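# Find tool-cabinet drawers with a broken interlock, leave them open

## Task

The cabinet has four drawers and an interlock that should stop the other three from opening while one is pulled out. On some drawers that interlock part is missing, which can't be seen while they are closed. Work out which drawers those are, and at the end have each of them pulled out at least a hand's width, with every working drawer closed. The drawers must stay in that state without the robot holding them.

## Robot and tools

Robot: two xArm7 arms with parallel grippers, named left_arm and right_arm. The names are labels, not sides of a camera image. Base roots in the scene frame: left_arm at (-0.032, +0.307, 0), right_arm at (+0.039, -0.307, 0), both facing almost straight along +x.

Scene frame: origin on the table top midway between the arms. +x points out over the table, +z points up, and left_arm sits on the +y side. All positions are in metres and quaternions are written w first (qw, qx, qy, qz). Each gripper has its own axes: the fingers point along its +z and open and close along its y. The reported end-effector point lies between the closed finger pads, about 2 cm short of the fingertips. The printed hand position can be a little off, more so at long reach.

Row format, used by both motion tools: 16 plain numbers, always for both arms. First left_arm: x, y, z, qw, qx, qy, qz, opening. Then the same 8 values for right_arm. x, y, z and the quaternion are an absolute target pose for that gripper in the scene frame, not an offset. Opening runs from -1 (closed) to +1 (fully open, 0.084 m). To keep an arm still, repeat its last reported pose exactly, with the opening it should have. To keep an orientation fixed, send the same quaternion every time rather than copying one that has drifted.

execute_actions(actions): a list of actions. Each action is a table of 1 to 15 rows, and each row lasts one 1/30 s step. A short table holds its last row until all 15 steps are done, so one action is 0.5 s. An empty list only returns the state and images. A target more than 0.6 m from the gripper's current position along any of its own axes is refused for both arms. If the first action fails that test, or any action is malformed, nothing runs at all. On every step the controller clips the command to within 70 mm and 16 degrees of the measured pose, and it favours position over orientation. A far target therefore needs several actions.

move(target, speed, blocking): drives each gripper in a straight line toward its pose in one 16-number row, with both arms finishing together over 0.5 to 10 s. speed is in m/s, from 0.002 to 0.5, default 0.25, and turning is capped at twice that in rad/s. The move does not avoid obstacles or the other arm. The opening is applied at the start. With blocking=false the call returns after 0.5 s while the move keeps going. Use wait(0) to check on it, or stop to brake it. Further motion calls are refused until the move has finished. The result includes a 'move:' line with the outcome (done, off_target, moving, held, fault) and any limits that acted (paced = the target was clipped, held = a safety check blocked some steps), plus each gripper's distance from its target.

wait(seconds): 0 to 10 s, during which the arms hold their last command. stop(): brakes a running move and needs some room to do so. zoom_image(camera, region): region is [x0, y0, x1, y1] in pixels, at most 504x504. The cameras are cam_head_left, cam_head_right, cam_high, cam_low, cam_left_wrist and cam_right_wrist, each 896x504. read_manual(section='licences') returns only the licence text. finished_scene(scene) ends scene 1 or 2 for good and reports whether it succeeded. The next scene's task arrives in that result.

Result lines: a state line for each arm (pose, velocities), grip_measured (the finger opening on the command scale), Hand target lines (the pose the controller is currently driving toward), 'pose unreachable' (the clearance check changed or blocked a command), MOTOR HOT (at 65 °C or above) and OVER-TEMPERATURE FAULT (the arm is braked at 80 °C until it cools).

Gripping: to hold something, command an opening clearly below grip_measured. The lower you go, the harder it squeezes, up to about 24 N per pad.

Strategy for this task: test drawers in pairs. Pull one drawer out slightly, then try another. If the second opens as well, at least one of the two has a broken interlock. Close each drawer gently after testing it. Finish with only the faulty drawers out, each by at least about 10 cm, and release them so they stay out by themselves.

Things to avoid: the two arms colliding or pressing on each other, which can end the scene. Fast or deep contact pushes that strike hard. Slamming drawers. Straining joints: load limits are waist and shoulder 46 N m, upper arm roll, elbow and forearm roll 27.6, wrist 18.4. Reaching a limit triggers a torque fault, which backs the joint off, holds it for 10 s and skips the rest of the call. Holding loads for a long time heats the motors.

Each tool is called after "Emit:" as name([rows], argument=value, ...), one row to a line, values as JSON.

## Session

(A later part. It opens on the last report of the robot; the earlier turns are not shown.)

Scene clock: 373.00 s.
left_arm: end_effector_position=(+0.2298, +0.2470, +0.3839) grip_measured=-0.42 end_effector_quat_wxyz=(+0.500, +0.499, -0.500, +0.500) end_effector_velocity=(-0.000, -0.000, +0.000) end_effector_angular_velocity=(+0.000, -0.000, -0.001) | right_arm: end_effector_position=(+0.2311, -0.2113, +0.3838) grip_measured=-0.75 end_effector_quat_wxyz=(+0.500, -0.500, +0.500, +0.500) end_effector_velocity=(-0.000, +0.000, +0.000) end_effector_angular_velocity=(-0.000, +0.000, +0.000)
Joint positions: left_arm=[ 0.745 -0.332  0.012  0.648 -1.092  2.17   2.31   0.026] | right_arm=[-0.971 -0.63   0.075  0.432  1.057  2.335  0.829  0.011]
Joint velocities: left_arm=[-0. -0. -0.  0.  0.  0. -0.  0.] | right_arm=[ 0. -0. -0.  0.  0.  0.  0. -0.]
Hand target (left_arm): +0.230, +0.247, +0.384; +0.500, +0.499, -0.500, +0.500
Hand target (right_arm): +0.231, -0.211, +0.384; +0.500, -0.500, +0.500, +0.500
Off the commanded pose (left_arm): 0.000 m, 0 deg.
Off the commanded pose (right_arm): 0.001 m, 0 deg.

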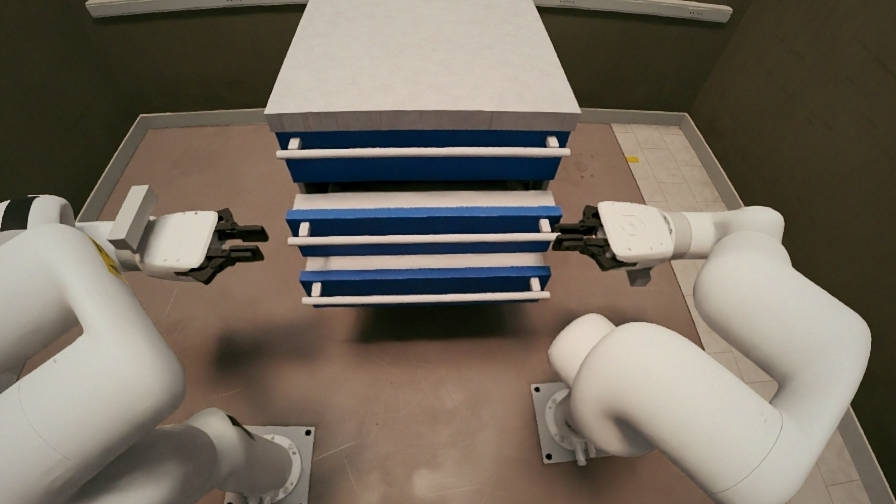

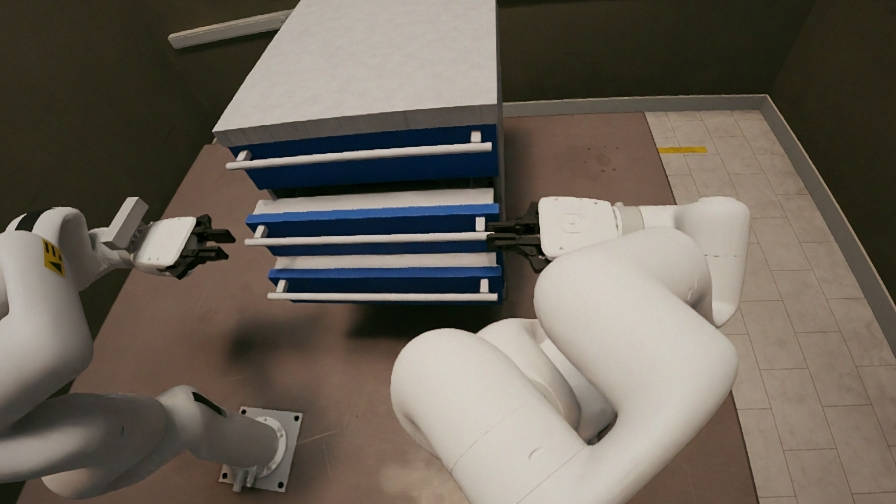

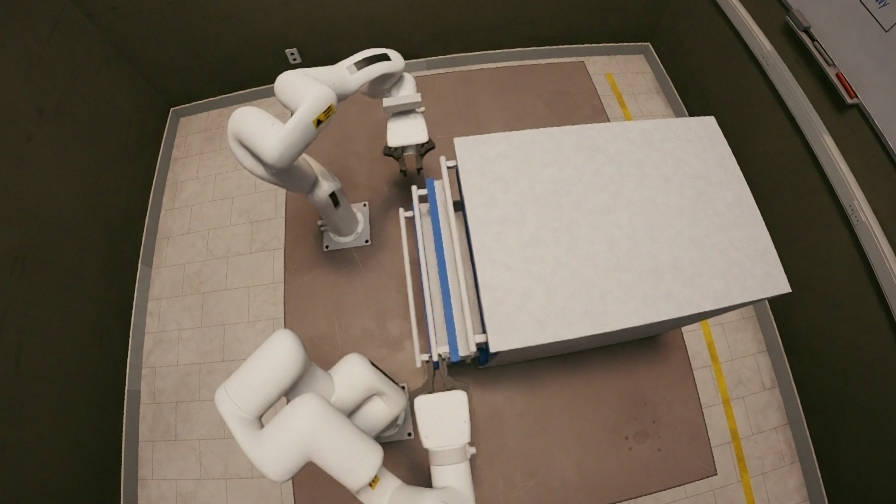

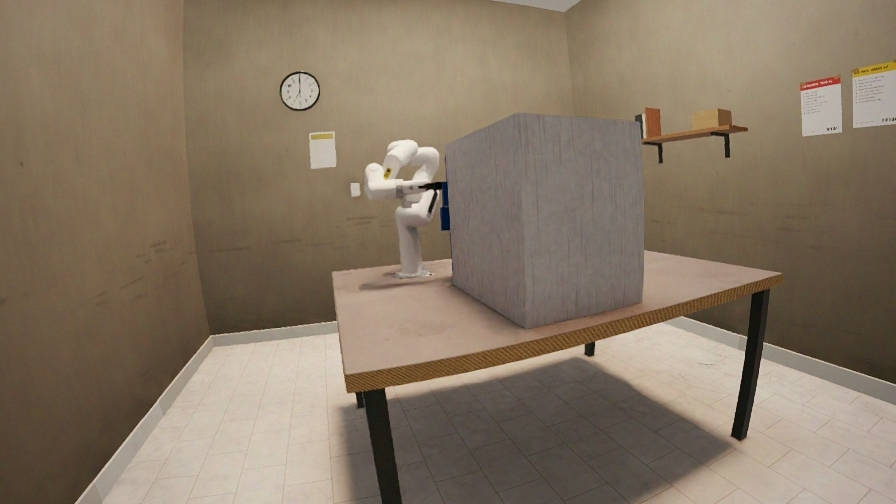

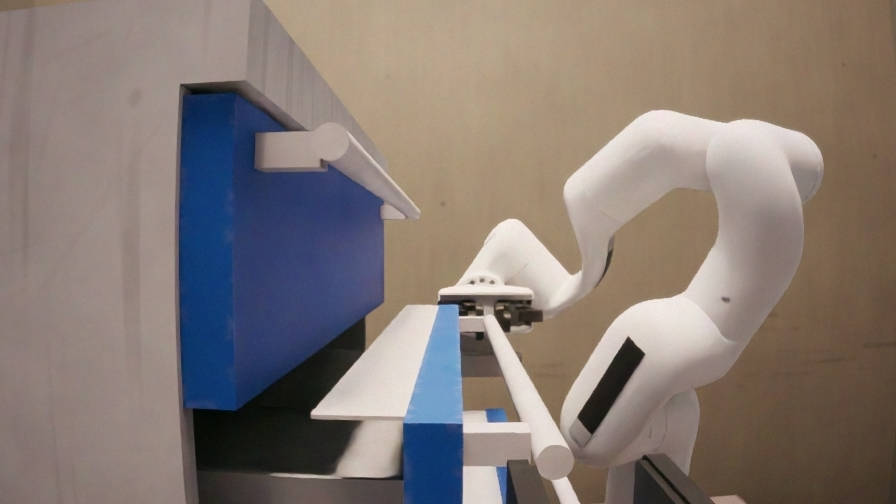

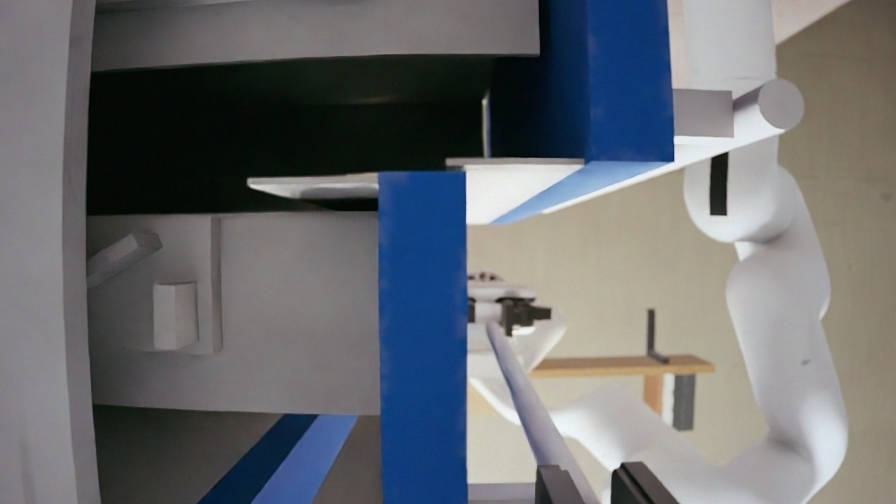

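Emit:
execute_actions([
  [[0.232,0.247,0.387,0.5,0.5,-0.5,0.5,-0.4,0.232,-0.212,0.384,0.5,-0.5,0.5,0.5,-1],[0.235,0.247,0.392,0.5,0.5,-0.5,0.5,-0.4,0.234,-0.212,0.384,0.5,-0.5,0.5,0.5,-1],[0.240,0.247,0.399,0.5,0.5,-0.5,0.5,-0.4,0.237,-0.212,0.384,0.5,-0.5,0.5,0.5,-1],[0.246,0.247,0.407,0.5,0.5,-0.5,0.5,-0.4,0.241,-0.212,0.384,0.5,-0.5,0.5,0.5,-1],[0.252,0.247,0.416,0.5,0.5,-0.5,0.5,-0.4,0.246,-0.212,0.384,0.5,-0.5,0.5,0.5,-1],[0.258,0.247,0.425,0.5,0.5,-0.5,0.5,-0.4,0.251,-0.212,0.384,0.5,-0.5,0.5,0.5,-1],[0.264,0.247,0.434,0.5,0.5,-0.5,0.5,-0.4,0.256,-0.212,0.384,0.5,-0.5,0.5,0.5,-1],[0.270,0.247,0.443,0.5,0.5,-0.5,0.5,-0.4,0.261,-0.212,0.384,0.5,-0.5,0.5,0.5,-1],[0.276,0.247,0.451,0.5,0.5,-0.5,0.5,-0.4,0.266,-0.212,0.384,0.5,-0.5,0.5,0.5,-1],[0.282,0.247,0.459,0.5,0.5,-0.5,0.5,-0.4,0.271,-0.212,0.384,0.5,-0.5,0.5,0.5,-1],[0.287,0.247,0.466,0.5,0.5,-0.5,0.5,-0.4,0.276,-0.212,0.384,0.5,-0.5,0.5,0.5,-1],[0.292,0.246,0.472,0.5,0.5,-0.5,0.5,-0.4,0.280,-0.212,0.384,0.5,-0.5,0.5,0.5,-1],[0.296,0.244,0.477,0.5,0.5,-0.5,0.5,-0.4,0.284,-0.212,0.384,0.5,-0.5,0.5,0.5,-1],[0.298,0.241,0.480,0.5,0.5,-0.5,0.5,-0.4,0.2875,-0.212,0.384,0.5,-0.5,0.5,0.5,-1],[0.2995,0.237,0.482,0.5,0.5,-0.5,0.5,-0.4,0.2905,-0.212,0.384,0.5,-0.5,0.5,0.5,-1]],
  [[0.2995,0.233,0.482,0.5,0.5,-0.5,0.5,-0.4,0.293,-0.212,0.384,0.5,-0.5,0.5,0.5,-1],[0.2995,0.228,0.482,0.5,0.5,-0.5,0.5,-0.4,0.295,-0.212,0.384,0.5,-0.5,0.5,0.5,-1],[0.2995,0.223,0.482,0.5,0.5,-0.5,0.5,-0.4,0.297,-0.212,0.384,0.5,-0.5,0.5,0.5,-1],[0.2995,0.218,0.482,0.5,0.5,-0.5,0.5,-0.4,0.2985,-0.212,0.384,0.5,-0.5,0.5,0.5,-1],[0.2995,0.213,0.482,0.5,0.5,-0.5,0.5,-0.4,0.2995,-0.212,0.384,0.5,-0.5,0.5,0.5,-1],[0.2995,0.208,0.482,0.5,0.5,-0.5,0.5,-0.4,0.3005,-0.212,0.384,0.5,-0.5,0.5,0.5,-1],[0.2995,0.204,0.482,0.5,0.5,-0.5,0.5,-0.4,0.3012,-0.212,0.384,0.5,-0.5,0.5,0.5,-1],[0.2995,0.201,0.482,0.5,0.5,-0.5,0.5,-0.4,0.3018,-0.212,0.384,0.5,-0.5,0.5,0.5,-1],[0.2995,0.199,0.482,0.5,0.5,-0.5,0.5,-0.45,0.3018,-0.212,0.384,0.5,-0.5,0.5,0.5,-1],[0.2995,0.197,0.482,0.5,0.5,-0.5,0.5,-0.52,0.3018,-0.212,0.384,0.5,-0.5,0.5,0.5,-1],[0.2995,0.197,0.482,0.5,0.5,-0.5,0.5,-0.59,0.3018,-0.212,0.384,0.5,-0.5,0.5,0.5,-1],[0.2995,0.197,0.482,0.5,0.5,-0.5,0.5,-0.66,0.3018,-0.212,0.384,0.5,-0.5,0.5,0.5,-1],[0.2995,0.197,0.482,0.5,0.5,-0.5,0.5,-0.75,0.3018,-0.212,0.384,0.5,-0.5,0.5,0.5,-1],[0.2995,0.197,0.482,0.5,0.5,-0.5,0.5,-0.87,0.3018,-0.212,0.384,0.5,-0.5,0.5,0.5,-1],[0.2995,0.197,0.482,0.5,0.5,-0.5,0.5,-1,0.3018,-0.212,0.384,0.5,-0.5,0.5,0.5,-1]],
])

Scene clock: 430.17 s.
left_arm: end_effector_position=(+0.2996, +0.1978, +0.4816) grip_measured=-0.75 end_effector_quat_wxyz=(+0.500, +0.501, -0.499, +0.500) end_effector_velocity=(+0.000, +0.000, +0.000) end_effector_angular_velocity=(-0.009, +0.005, +0.009) | right_arm: end_effector_position=(+0.3014, -0.2117, +0.3840) grip_measured=-0.75 end_effector_quat_wxyz=(+0.500, -0.500, +0.500, +0.500) end_effector_velocity=(+0.001, -0.000, -0.000) end_effector_angular_velocity=(-0.003, -0.001, -0.001)
Joint positions: left_arm=[ 0.648 -0.347 -0.115  0.866 -1.403  2.076  1.984  0.011] | right_arm=[-0.92  -0.429  0.211  0.576  1.197  2.192  0.844  0.011]
Joint velocities: left_arm=[-0.001 -0.006  0.004 -0.01  -0.009 -0.003 -0.006 -0.   ] | right_arm=[ 0.     0.002  0.002  0.004  0.001 -0.004  0.    -0.   ]
Hand target (left_arm): +0.299, +0.197, +0.482; +0.500, +0.500, -0.500, +0.500
Hand target (right_arm): +0.302, -0.212, +0.384; +0.500, -0.500, +0.500, +0.500
Off the commanded pose (left_arm): 0.001 m, 0 deg.
Off the commanded pose (right_arm): 0.000 m, 0 deg.

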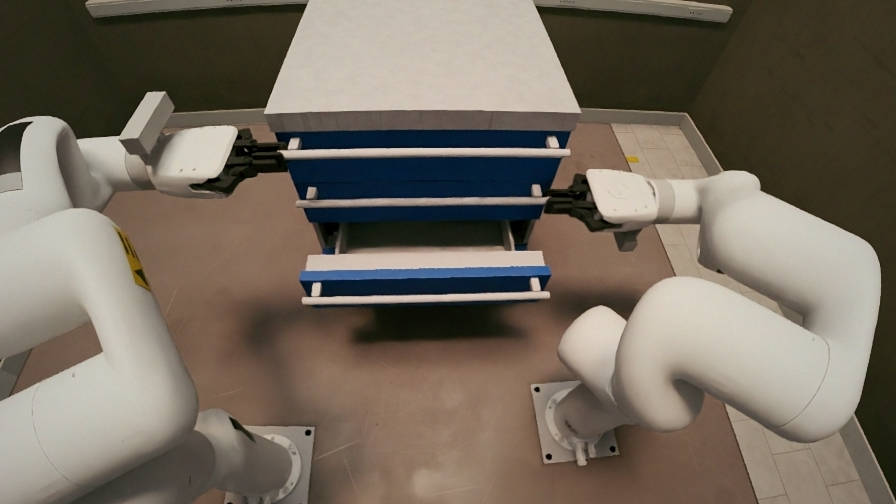

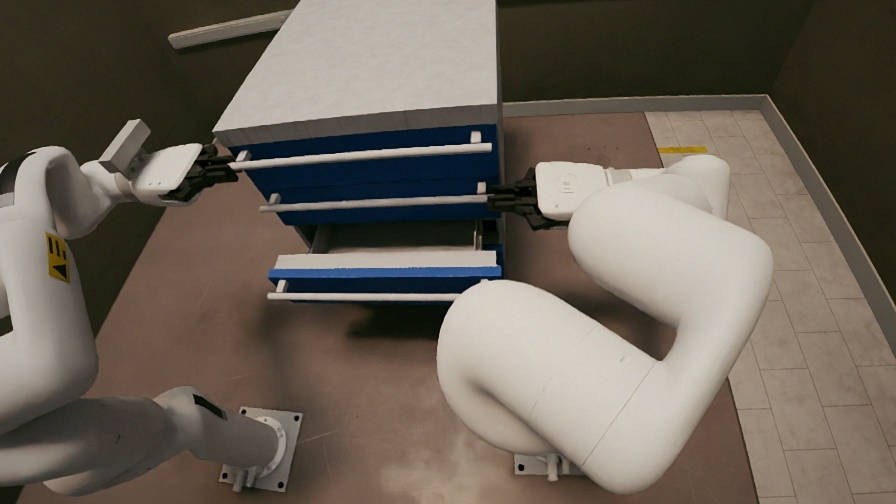

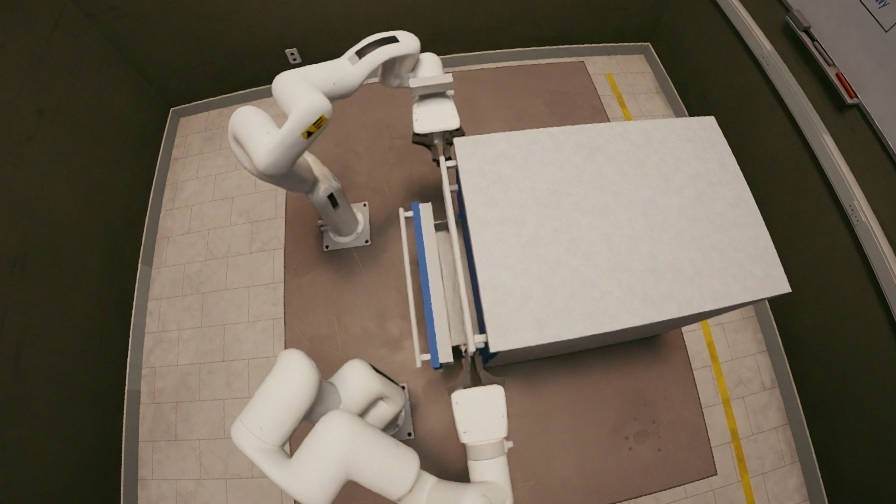

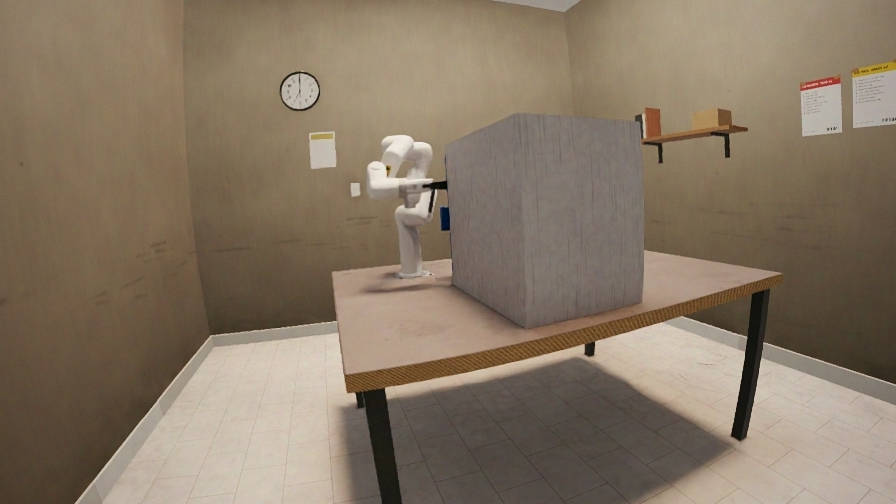

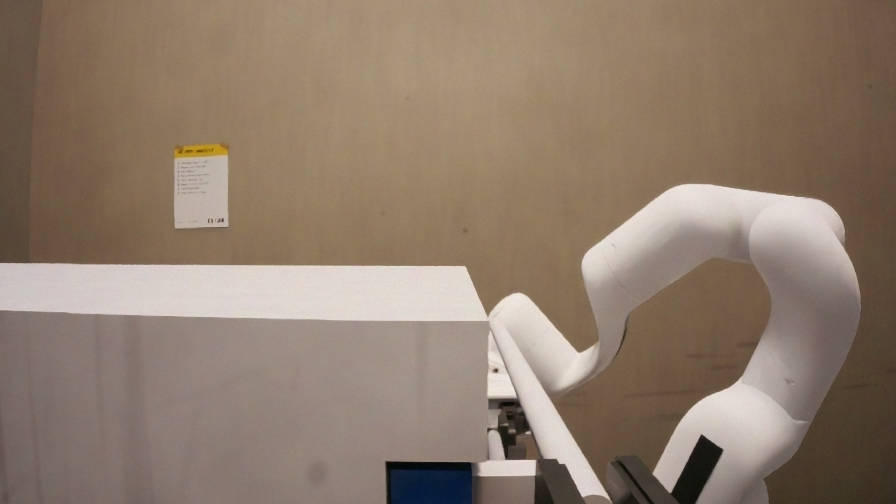

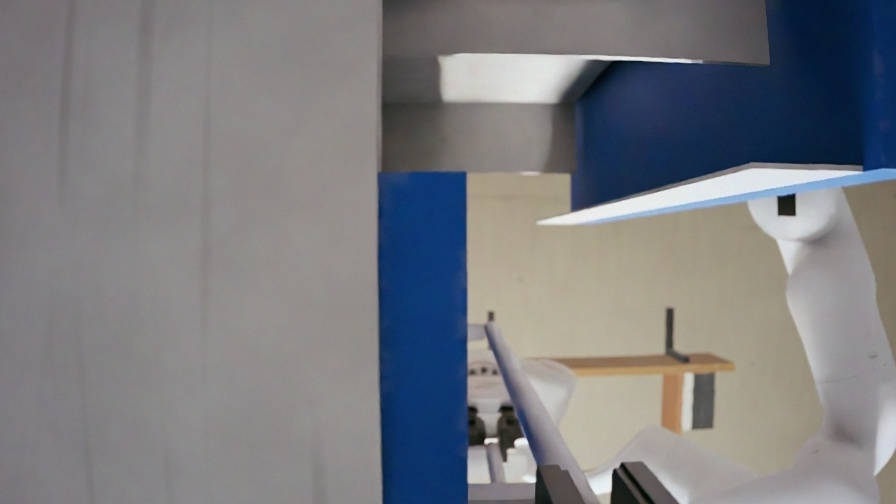

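Emit:
execute_actions([
  [[0.2996,0.1975,0.482,0.5,0.5,-0.5,0.5,-1,0.3012,-0.212,0.384,0.5,-0.5,0.5,0.5,-0.6],[0.2996,0.1975,0.482,0.5,0.5,-0.5,0.5,-1,0.3012,-0.212,0.384,0.5,-0.5,0.5,0.5,-0.4],[0.2996,0.1975,0.482,0.5,0.5,-0.5,0.5,-1,0.3012,-0.212,0.384,0.5,-0.5,0.5,0.5,-0.4],[0.2996,0.1975,0.482,0.5,0.5,-0.5,0.5,-1,0.3012,-0.212,0.384,0.5,-0.5,0.5,0.5,-0.4],[0.2996,0.1975,0.482,0.5,0.5,-0.5,0.5,-1,0.3012,-0.215,0.384,0.5,-0.5,0.5,0.5,-0.4],[0.2996,0.1975,0.482,0.5,0.5,-0.5,0.5,-1,0.3012,-0.220,0.384,0.5,-0.5,0.5,0.5,-0.4],[0.2996,0.1975,0.482,0.5,0.5,-0.5,0.5,-1,0.3012,-0.227,0.384,0.5,-0.5,0.5,0.5,-0.4],[0.2996,0.1975,0.482,0.5,0.5,-0.5,0.5,-1,0.3012,-0.234,0.384,0.5,-0.5,0.5,0.5,-0.4],[0.299,0.1975,0.482,0.5,0.5,-0.5,0.5,-1,0.3012,-0.241,0.384,0.5,-0.5,0.5,0.5,-0.4],[0.298,0.1975,0.482,0.5,0.5,-0.5,0.5,-1,0.301,-0.248,0.385,0.5,-0.5,0.5,0.5,-0.4],[0.2965,0.1975,0.482,0.5,0.5,-0.5,0.5,-1,0.300,-0.254,0.388,0.5,-0.5,0.5,0.5,-0.4],[0.2945,0.1975,0.482,0.5,0.5,-0.5,0.5,-1,0.299,-0.260,0.392,0.5,-0.5,0.5,0.5,-0.4],[0.292,0.1975,0.482,0.5,0.5,-0.5,0.5,-1,0.298,-0.265,0.397,0.5,-0.5,0.5,0.5,-0.4],[0.289,0.1975,0.482,0.5,0.5,-0.5,0.5,-1,0.297,-0.269,0.403,0.5,-0.5,0.5,0.5,-0.4],[0.285,0.1975,0.482,0.5,0.5,-0.5,0.5,-1,0.296,-0.272,0.410,0.5,-0.5,0.5,0.5,-0.4]],
  [[0.280,0.1975,0.482,0.5,0.5,-0.5,0.5,-1,0.295,-0.275,0.417,0.5,-0.5,0.5,0.5,-0.4],[0.274,0.1975,0.482,0.5,0.5,-0.5,0.5,-1,0.294,-0.277,0.424,0.5,-0.5,0.5,0.5,-0.4],[0.268,0.1975,0.482,0.5,0.5,-0.5,0.5,-1,0.293,-0.278,0.431,0.5,-0.5,0.5,0.5,-0.4],[0.262,0.1975,0.482,0.5,0.5,-0.5,0.5,-1,0.292,-0.279,0.438,0.5,-0.5,0.5,0.5,-0.4],[0.256,0.1975,0.482,0.5,0.5,-0.5,0.5,-1,0.291,-0.28,0.444,0.5,-0.5,0.5,0.5,-0.4],[0.250,0.1975,0.482,0.5,0.5,-0.5,0.5,-1,0.29,-0.28,0.449,0.5,-0.5,0.5,0.5,-0.4],[0.244,0.1975,0.482,0.5,0.5,-0.5,0.5,-1,0.29,-0.28,0.453,0.5,-0.5,0.5,0.5,-0.4],[0.238,0.1975,0.482,0.5,0.5,-0.5,0.5,-1,0.29,-0.28,0.456,0.5,-0.5,0.5,0.5,-0.4],[0.233,0.1975,0.482,0.5,0.5,-0.5,0.5,-1,0.29,-0.28,0.458,0.5,-0.5,0.5,0.5,-0.4],[0.228,0.1975,0.482,0.5,0.5,-0.5,0.5,-1,0.29,-0.28,0.46,0.5,-0.5,0.5,0.5,-0.4],[0.224,0.1975,0.482,0.5,0.5,-0.5,0.5,-1,0.29,-0.28,0.46,0.5,-0.5,0.5,0.5,-0.4],[0.221,0.1975,0.482,0.5,0.5,-0.5,0.5,-1,0.29,-0.28,0.46,0.5,-0.5,0.5,0.5,-0.4],[0.219,0.1975,0.482,0.5,0.5,-0.5,0.5,-1,0.29,-0.28,0.46,0.5,-0.5,0.5,0.5,-0.4],[0.218,0.1975,0.482,0.5,0.5,-0.5,0.5,-1,0.29,-0.28,0.46,0.5,-0.5,0.5,0.5,-0.4]],
])

Scene clock: 465.33 s.
left_arm: end_effector_position=(+0.2221, +0.1972, +0.4818) grip_measured=-0.75 end_effector_quat_wxyz=(+0.500, +0.500, -0.501, +0.500) end_effector_velocity=(-0.076, +0.001, +0.000) end_effector_angular_velocity=(+0.007, +0.002, -0.004) | right_arm: end_effector_position=(+0.2899, -0.2796, +0.4595) grip_measured=-0.42 end_effector_quat_wxyz=(+0.500, -0.500, +0.500, +0.500) end_effector_velocity=(+0.001, -0.001, +0.003) end_effector_angular_velocity=(+0.015, +0.024, -0.004)
Joint positions: left_arm=[ 0.686 -0.581 -0.014  0.681 -1.343  2.202  1.958  0.011] | right_arm=[-0.997 -0.361  0.083  0.823  1.149  2.391  0.983  0.026]
Joint velocities: left_arm=[ 0.044 -0.223  0.115 -0.153  0.08   0.131 -0.048  0.   ] | right_arm=[-0.003  0.006 -0.     0.002  0.014  0.006  0.032 -0.   ]
Hand target (left_arm): +0.218, +0.198, +0.482; +0.500, +0.500, -0.500, +0.500
Hand target (right_arm): +0.290, -0.280, +0.460; +0.500, -0.500, +0.500, +0.500
Off the commanded pose (left_arm): 0.004 m, 0 deg.
Off the commanded pose (right_arm): 0.001 m, 0 deg.

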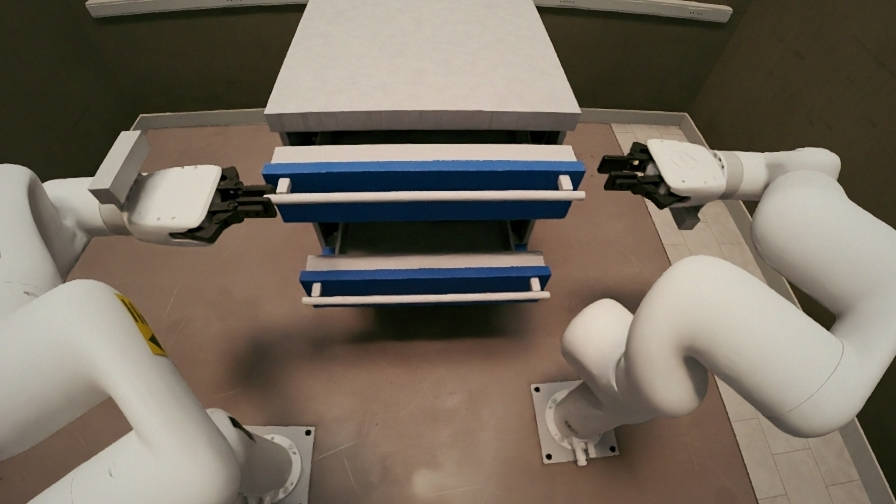

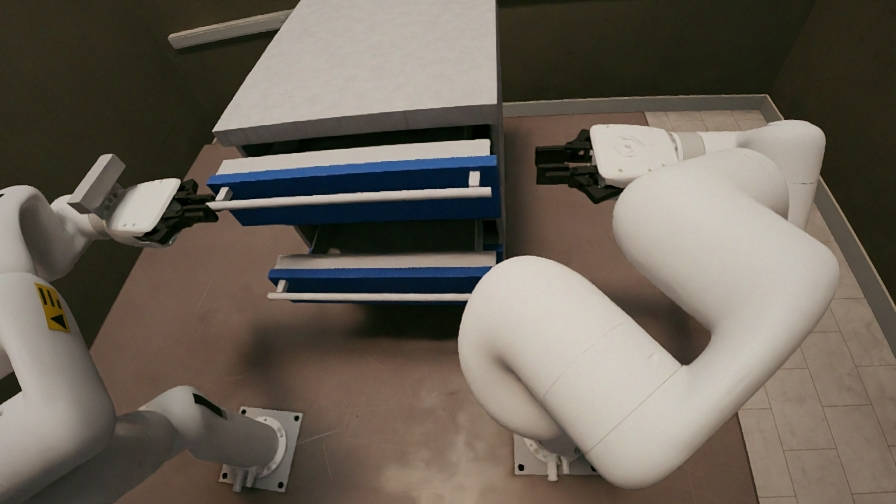

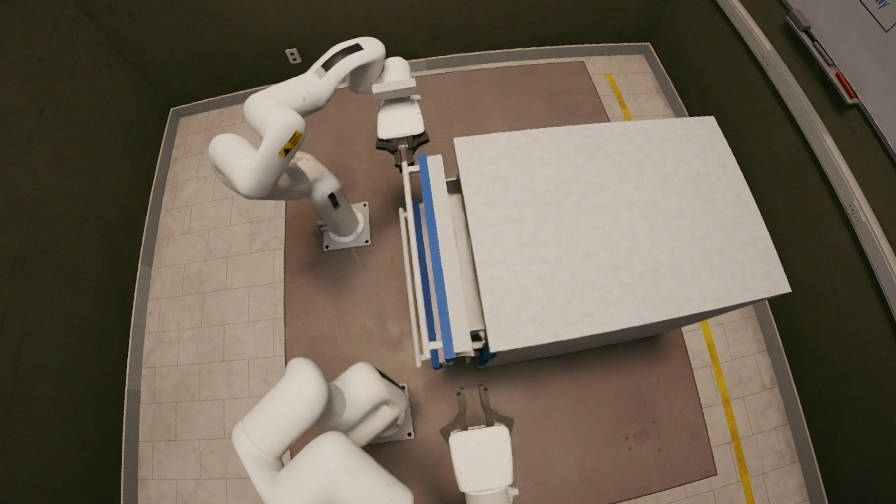

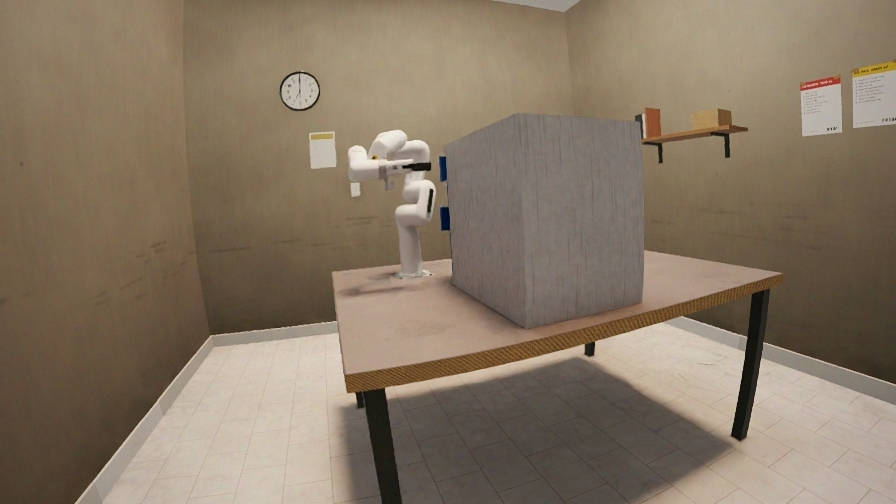

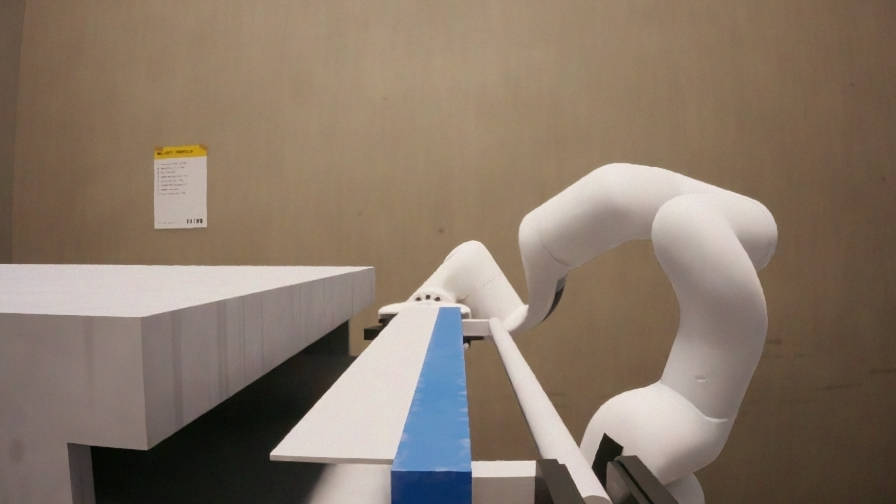

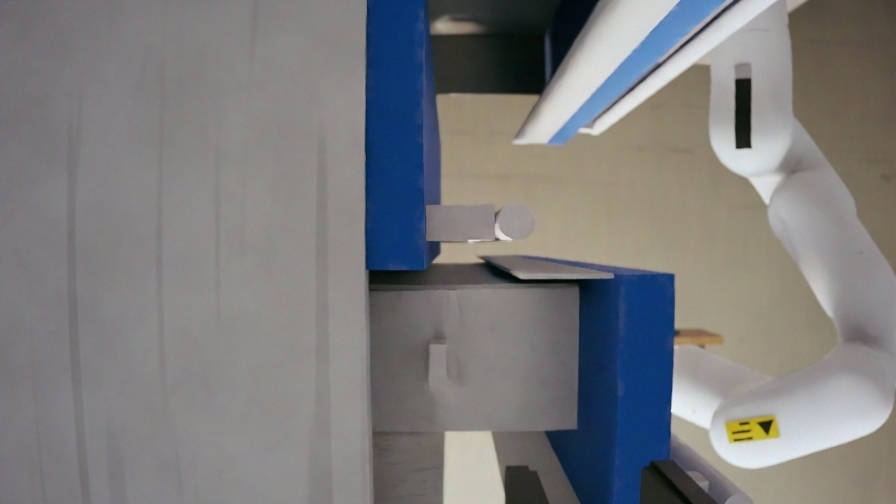

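Emit:
execute_actions(actions=[])

Emit:
zoom_image(camera="cam_right_wrist", region=[300, 200, 700, 504])

Scene clock: 479.63 s.
left_arm: end_effector_position=(+0.2183, +0.1975, +0.4819) grip_measured=-0.75 end_effector_quat_wxyz=(+0.500, +0.500, -0.500, +0.500) end_effector_velocity=(+0.000, -0.000, -0.000) end_effector_angular_velocity=(+0.000, +0.000, +0.000) | right_arm: end_effector_position=(+0.2899, -0.2799, +0.4600) grip_measured=-0.42 end_effector_quat_wxyz=(+0.500, -0.500, +0.500, +0.500) end_effector_velocity=(-0.000, -0.000, +0.000) end_effector_angular_velocity=(+0.001, +0.000, +0.000)
Joint positions: left_arm=[ 0.688 -0.593 -0.007  0.673 -1.339  2.209  1.955  0.011] | right_arm=[-0.997 -0.361  0.082  0.824  1.15   2.391  0.984  0.026]
Joint velocities: left_arm=[ 0.     0.    -0.    -0.     0.    -0.001 -0.    -0.   ] | right_arm=[-0.    -0.    -0.    -0.001  0.     0.001 -0.    -0.   ]
Hand target (left_arm): +0.218, +0.198, +0.482; +0.500, +0.500, -0.500, +0.500
Hand target (right_arm): +0.290, -0.280, +0.460; +0.500, -0.500, +0.500, +0.500
Off the commanded pose (left_arm): 0.000 m, 0 deg.
Off the commanded pose (right_arm): 0.000 m, 0 deg.

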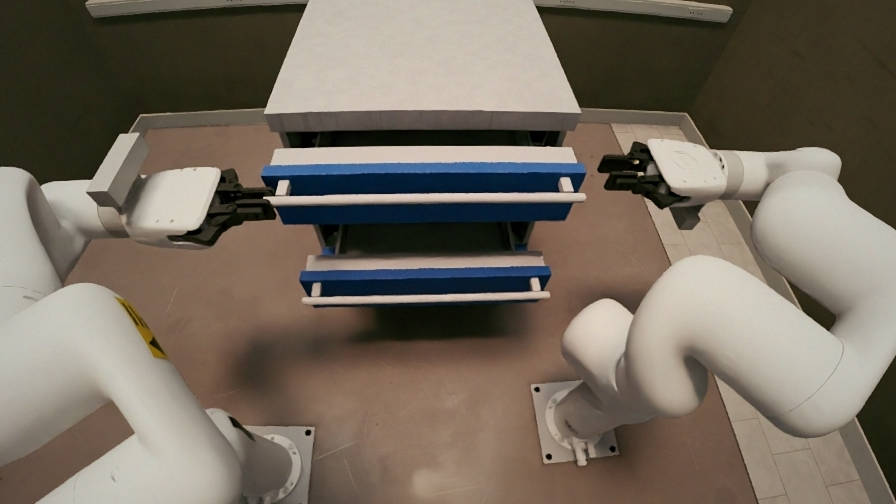

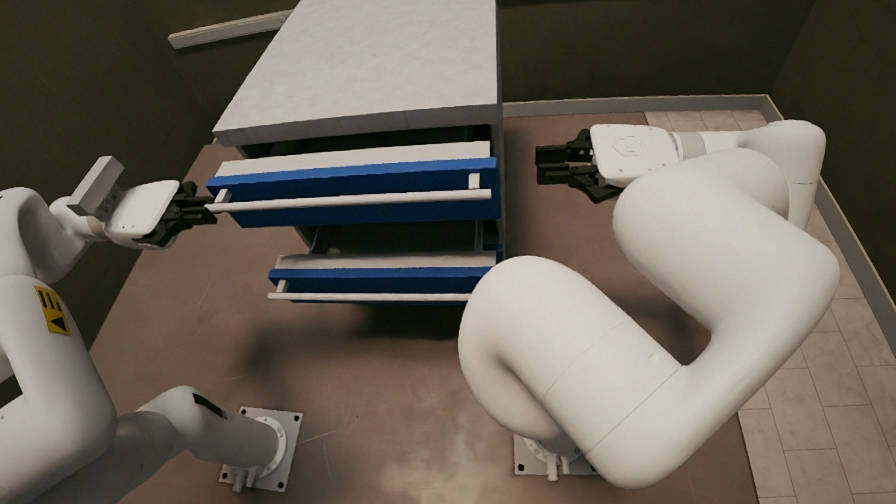

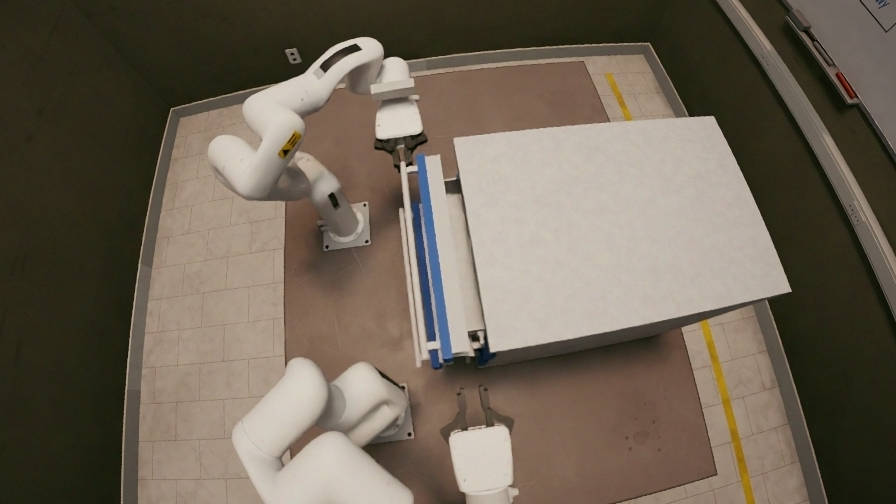

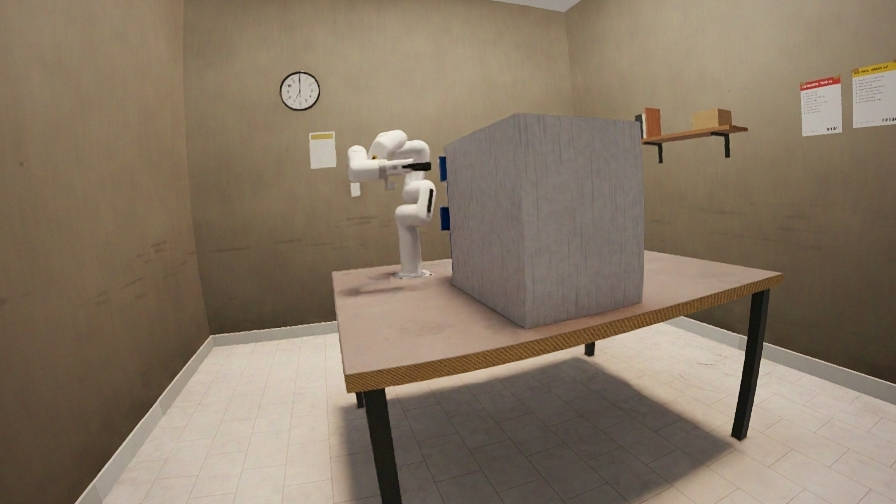

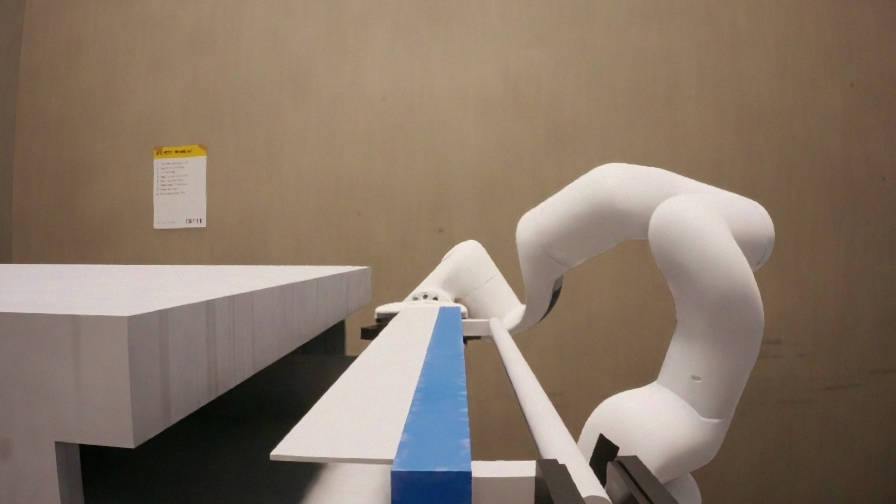

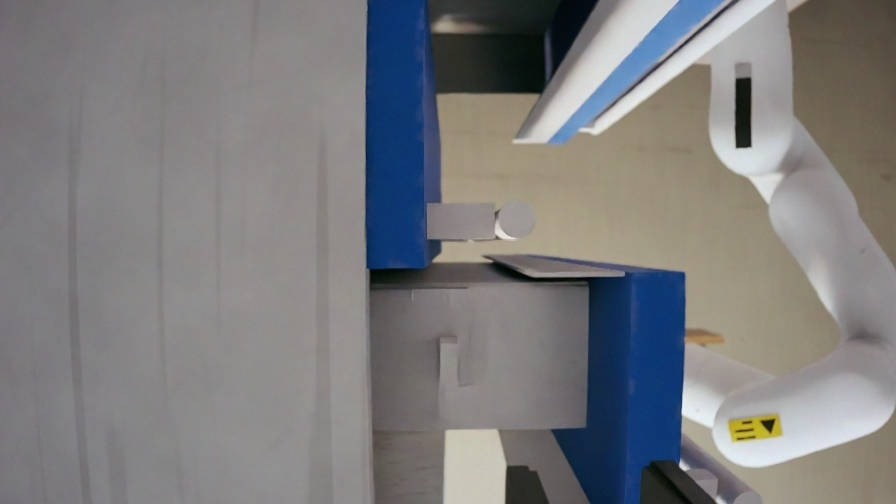

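Region (300, 200, 700, 504) of cam_right_wrist's 896x504 image, scaled by 1.260, with more detail than that image has; it fills the top 383 rows of this view, and the rest is white.

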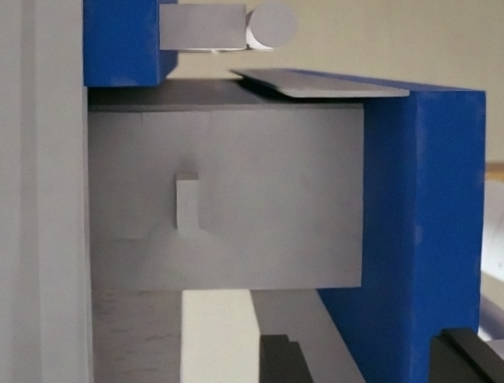

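Emit:
execute_actions([
  [[0.215,0.1975,0.482,0.5,0.5,-0.5,0.5,-1,0.29,-0.28,0.46,0.5,-0.5,0.5,0.5,-0.4],[0.211,0.1975,0.482,0.5,0.5,-0.5,0.5,-1,0.29,-0.28,0.46,0.5,-0.5,0.5,0.5,-0.4],[0.206,0.1975,0.482,0.5,0.5,-0.5,0.5,-1,0.29,-0.28,0.46,0.5,-0.5,0.5,0.5,-0.4],[0.201,0.1975,0.482,0.5,0.5,-0.5,0.5,-1,0.29,-0.28,0.46,0.5,-0.5,0.5,0.5,-0.4],[0.196,0.1975,0.482,0.5,0.5,-0.5,0.5,-1,0.29,-0.28,0.46,0.5,-0.5,0.5,0.5,-0.4],[0.192,0.1975,0.482,0.5,0.5,-0.5,0.5,-1,0.29,-0.28,0.46,0.5,-0.5,0.5,0.5,-0.4],[0.188,0.1975,0.482,0.5,0.5,-0.5,0.5,-1,0.29,-0.28,0.46,0.5,-0.5,0.5,0.5,-0.4],[0.186,0.1975,0.482,0.5,0.5,-0.5,0.5,-1,0.29,-0.28,0.46,0.5,-0.5,0.5,0.5,-0.4],[0.185,0.1975,0.482,0.5,0.5,-0.5,0.5,-1,0.29,-0.28,0.46,0.5,-0.5,0.5,0.5,-0.4]],
])

Emit:
zoom_image(camera="cam_right_wrist", region=[300, 200, 800, 504])

Scene clock: 494.57 s.
left_arm: end_effector_position=(+0.1853, +0.1975, +0.4819) grip_measured=-0.75 end_effector_quat_wxyz=(+0.500, +0.500, -0.500, +0.500) end_effector_velocity=(+0.000, +0.000, +0.000) end_effector_angular_velocity=(-0.002, +0.004, +0.002) | right_arm: end_effector_position=(+0.2900, -0.2800, +0.4600) grip_measured=-0.42 end_effector_quat_wxyz=(+0.500, -0.500, +0.500, +0.500) end_effector_velocity=(-0.000, +0.000, +0.000) end_effector_angular_velocity=(+0.000, -0.001, +0.001)
Joint positions: left_arm=[ 0.709 -0.692  0.047  0.607 -1.304  2.266  1.929  0.011] | right_arm=[-0.997 -0.361  0.082  0.824  1.15   2.391  0.984  0.026]
Joint velocities: left_arm=[ 0.001 -0.     0.001 -0.002 -0.001  0.    -0.004 -0.   ] | right_arm=[-0.     0.     0.     0.001  0.     0.001 -0.001 -0.   ]
Hand target (left_arm): +0.185, +0.198, +0.482; +0.500, +0.500, -0.500, +0.500
Hand target (right_arm): +0.290, -0.280, +0.460; +0.500, -0.500, +0.500, +0.500
Off the commanded pose (left_arm): 0.000 m, 0 deg.
Off the commanded pose (right_arm): 0.000 m, 0 deg.

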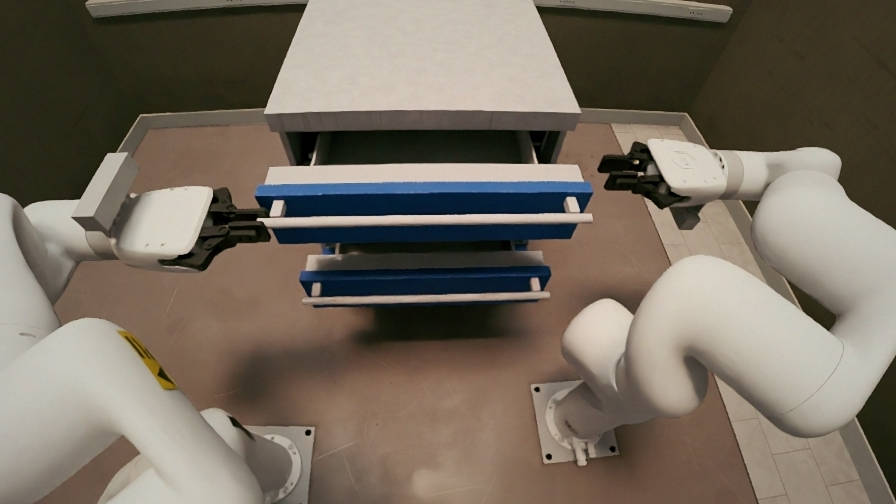

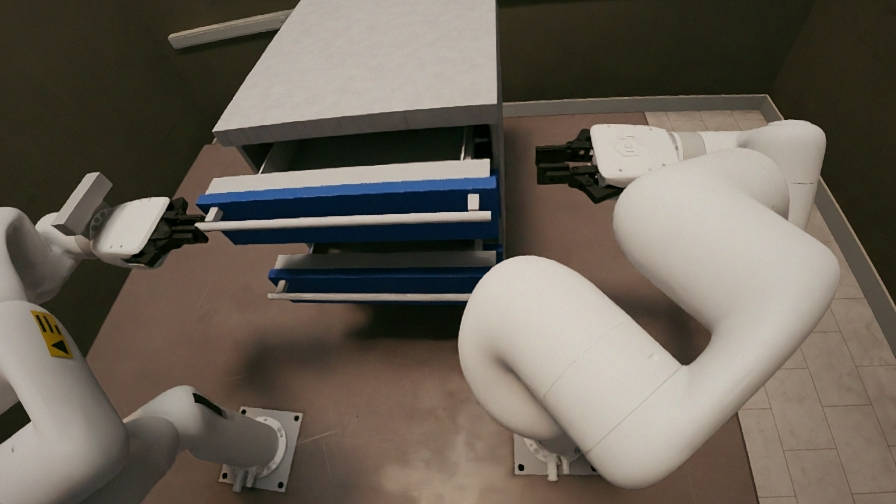

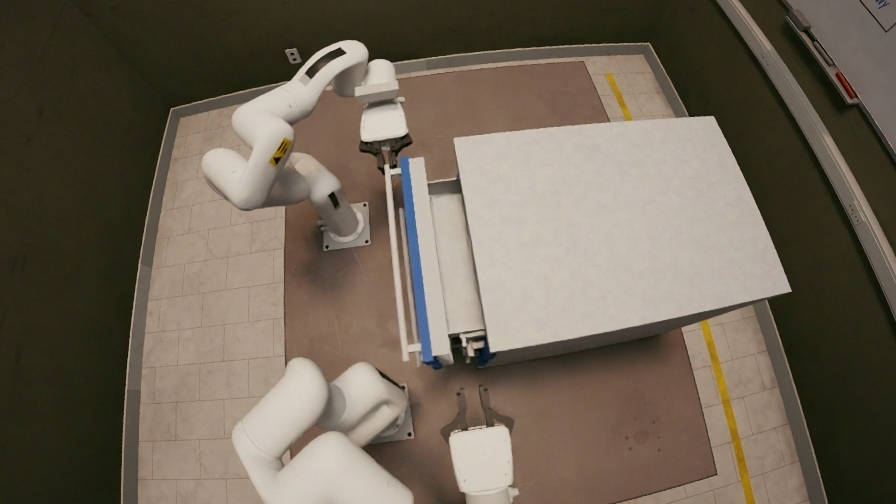

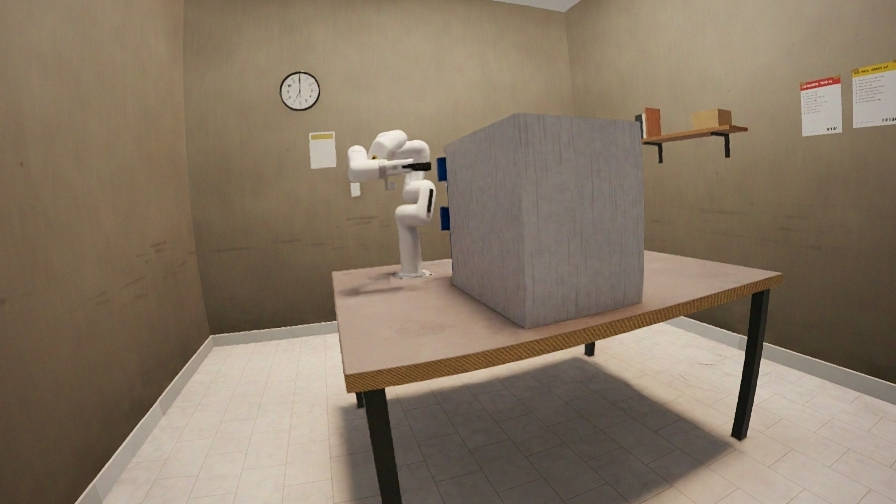

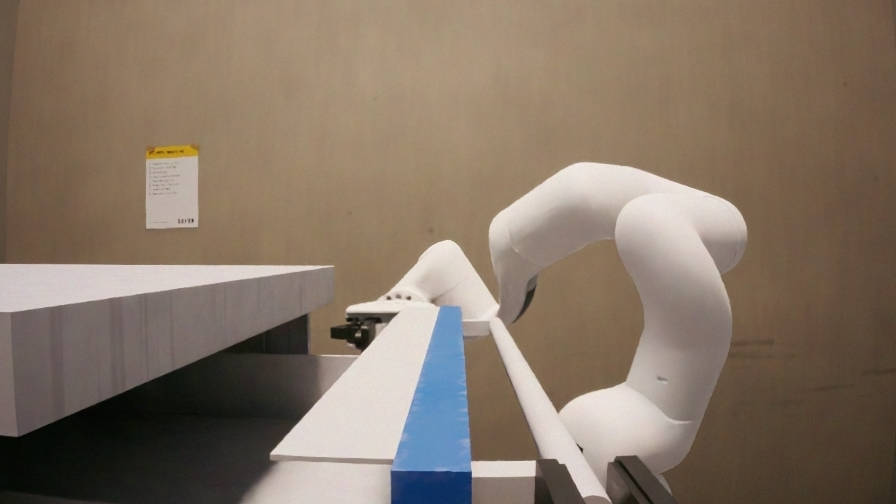

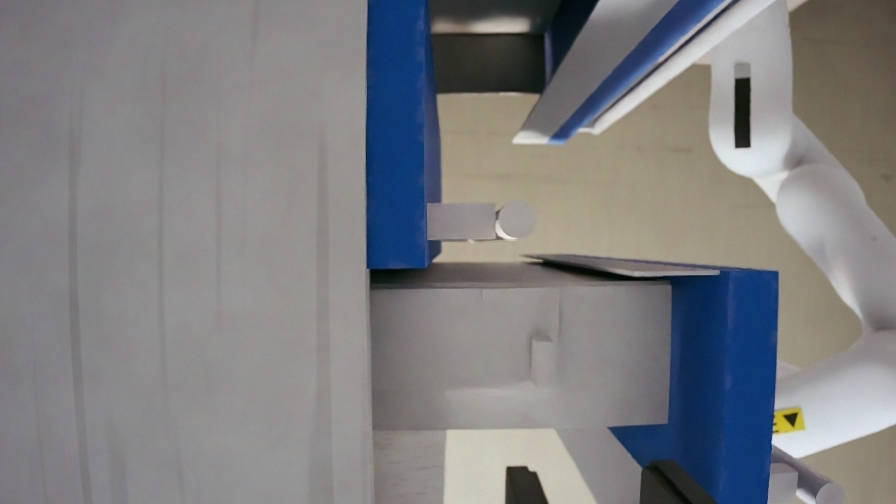

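Region (300, 200, 800, 504) of cam_right_wrist's 896x504 image, scaled by 1.008, with more detail than that image has; it fills the top 306 rows of this view, and the rest is white.

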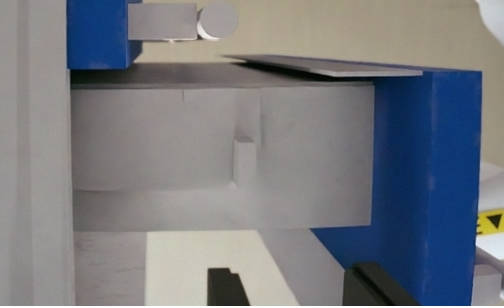

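Emit:
zoom_image(camera="cam_high", region=[420, 310, 520, 380])

Emit:
zoom_image(camera="cam_right_wrist", region=[370, 270, 620, 440])

Region (420, 310, 520, 380) of cam_high's 896x504 image, scaled by 5.040, with more detail than that image has; it fills the top 353 rows of this view, and the rest is white.

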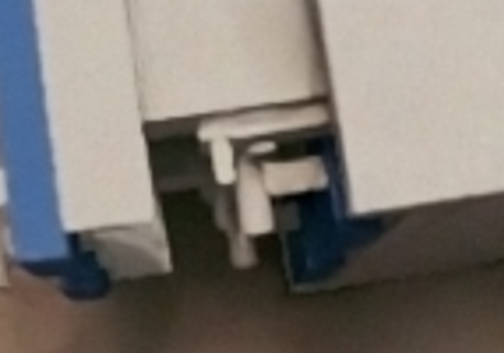

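Region (370, 270, 620, 440) of cam_right_wrist's 896x504 image, scaled by 2.016, with more detail than that image has; it fills the top 343 rows of this view, and the rest is white.

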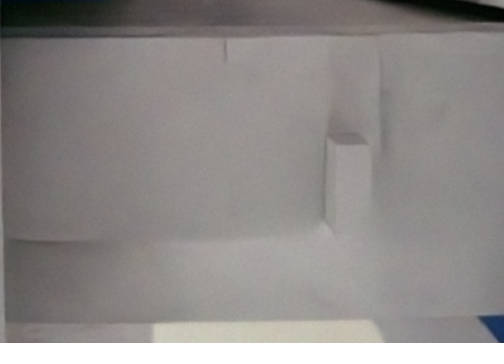

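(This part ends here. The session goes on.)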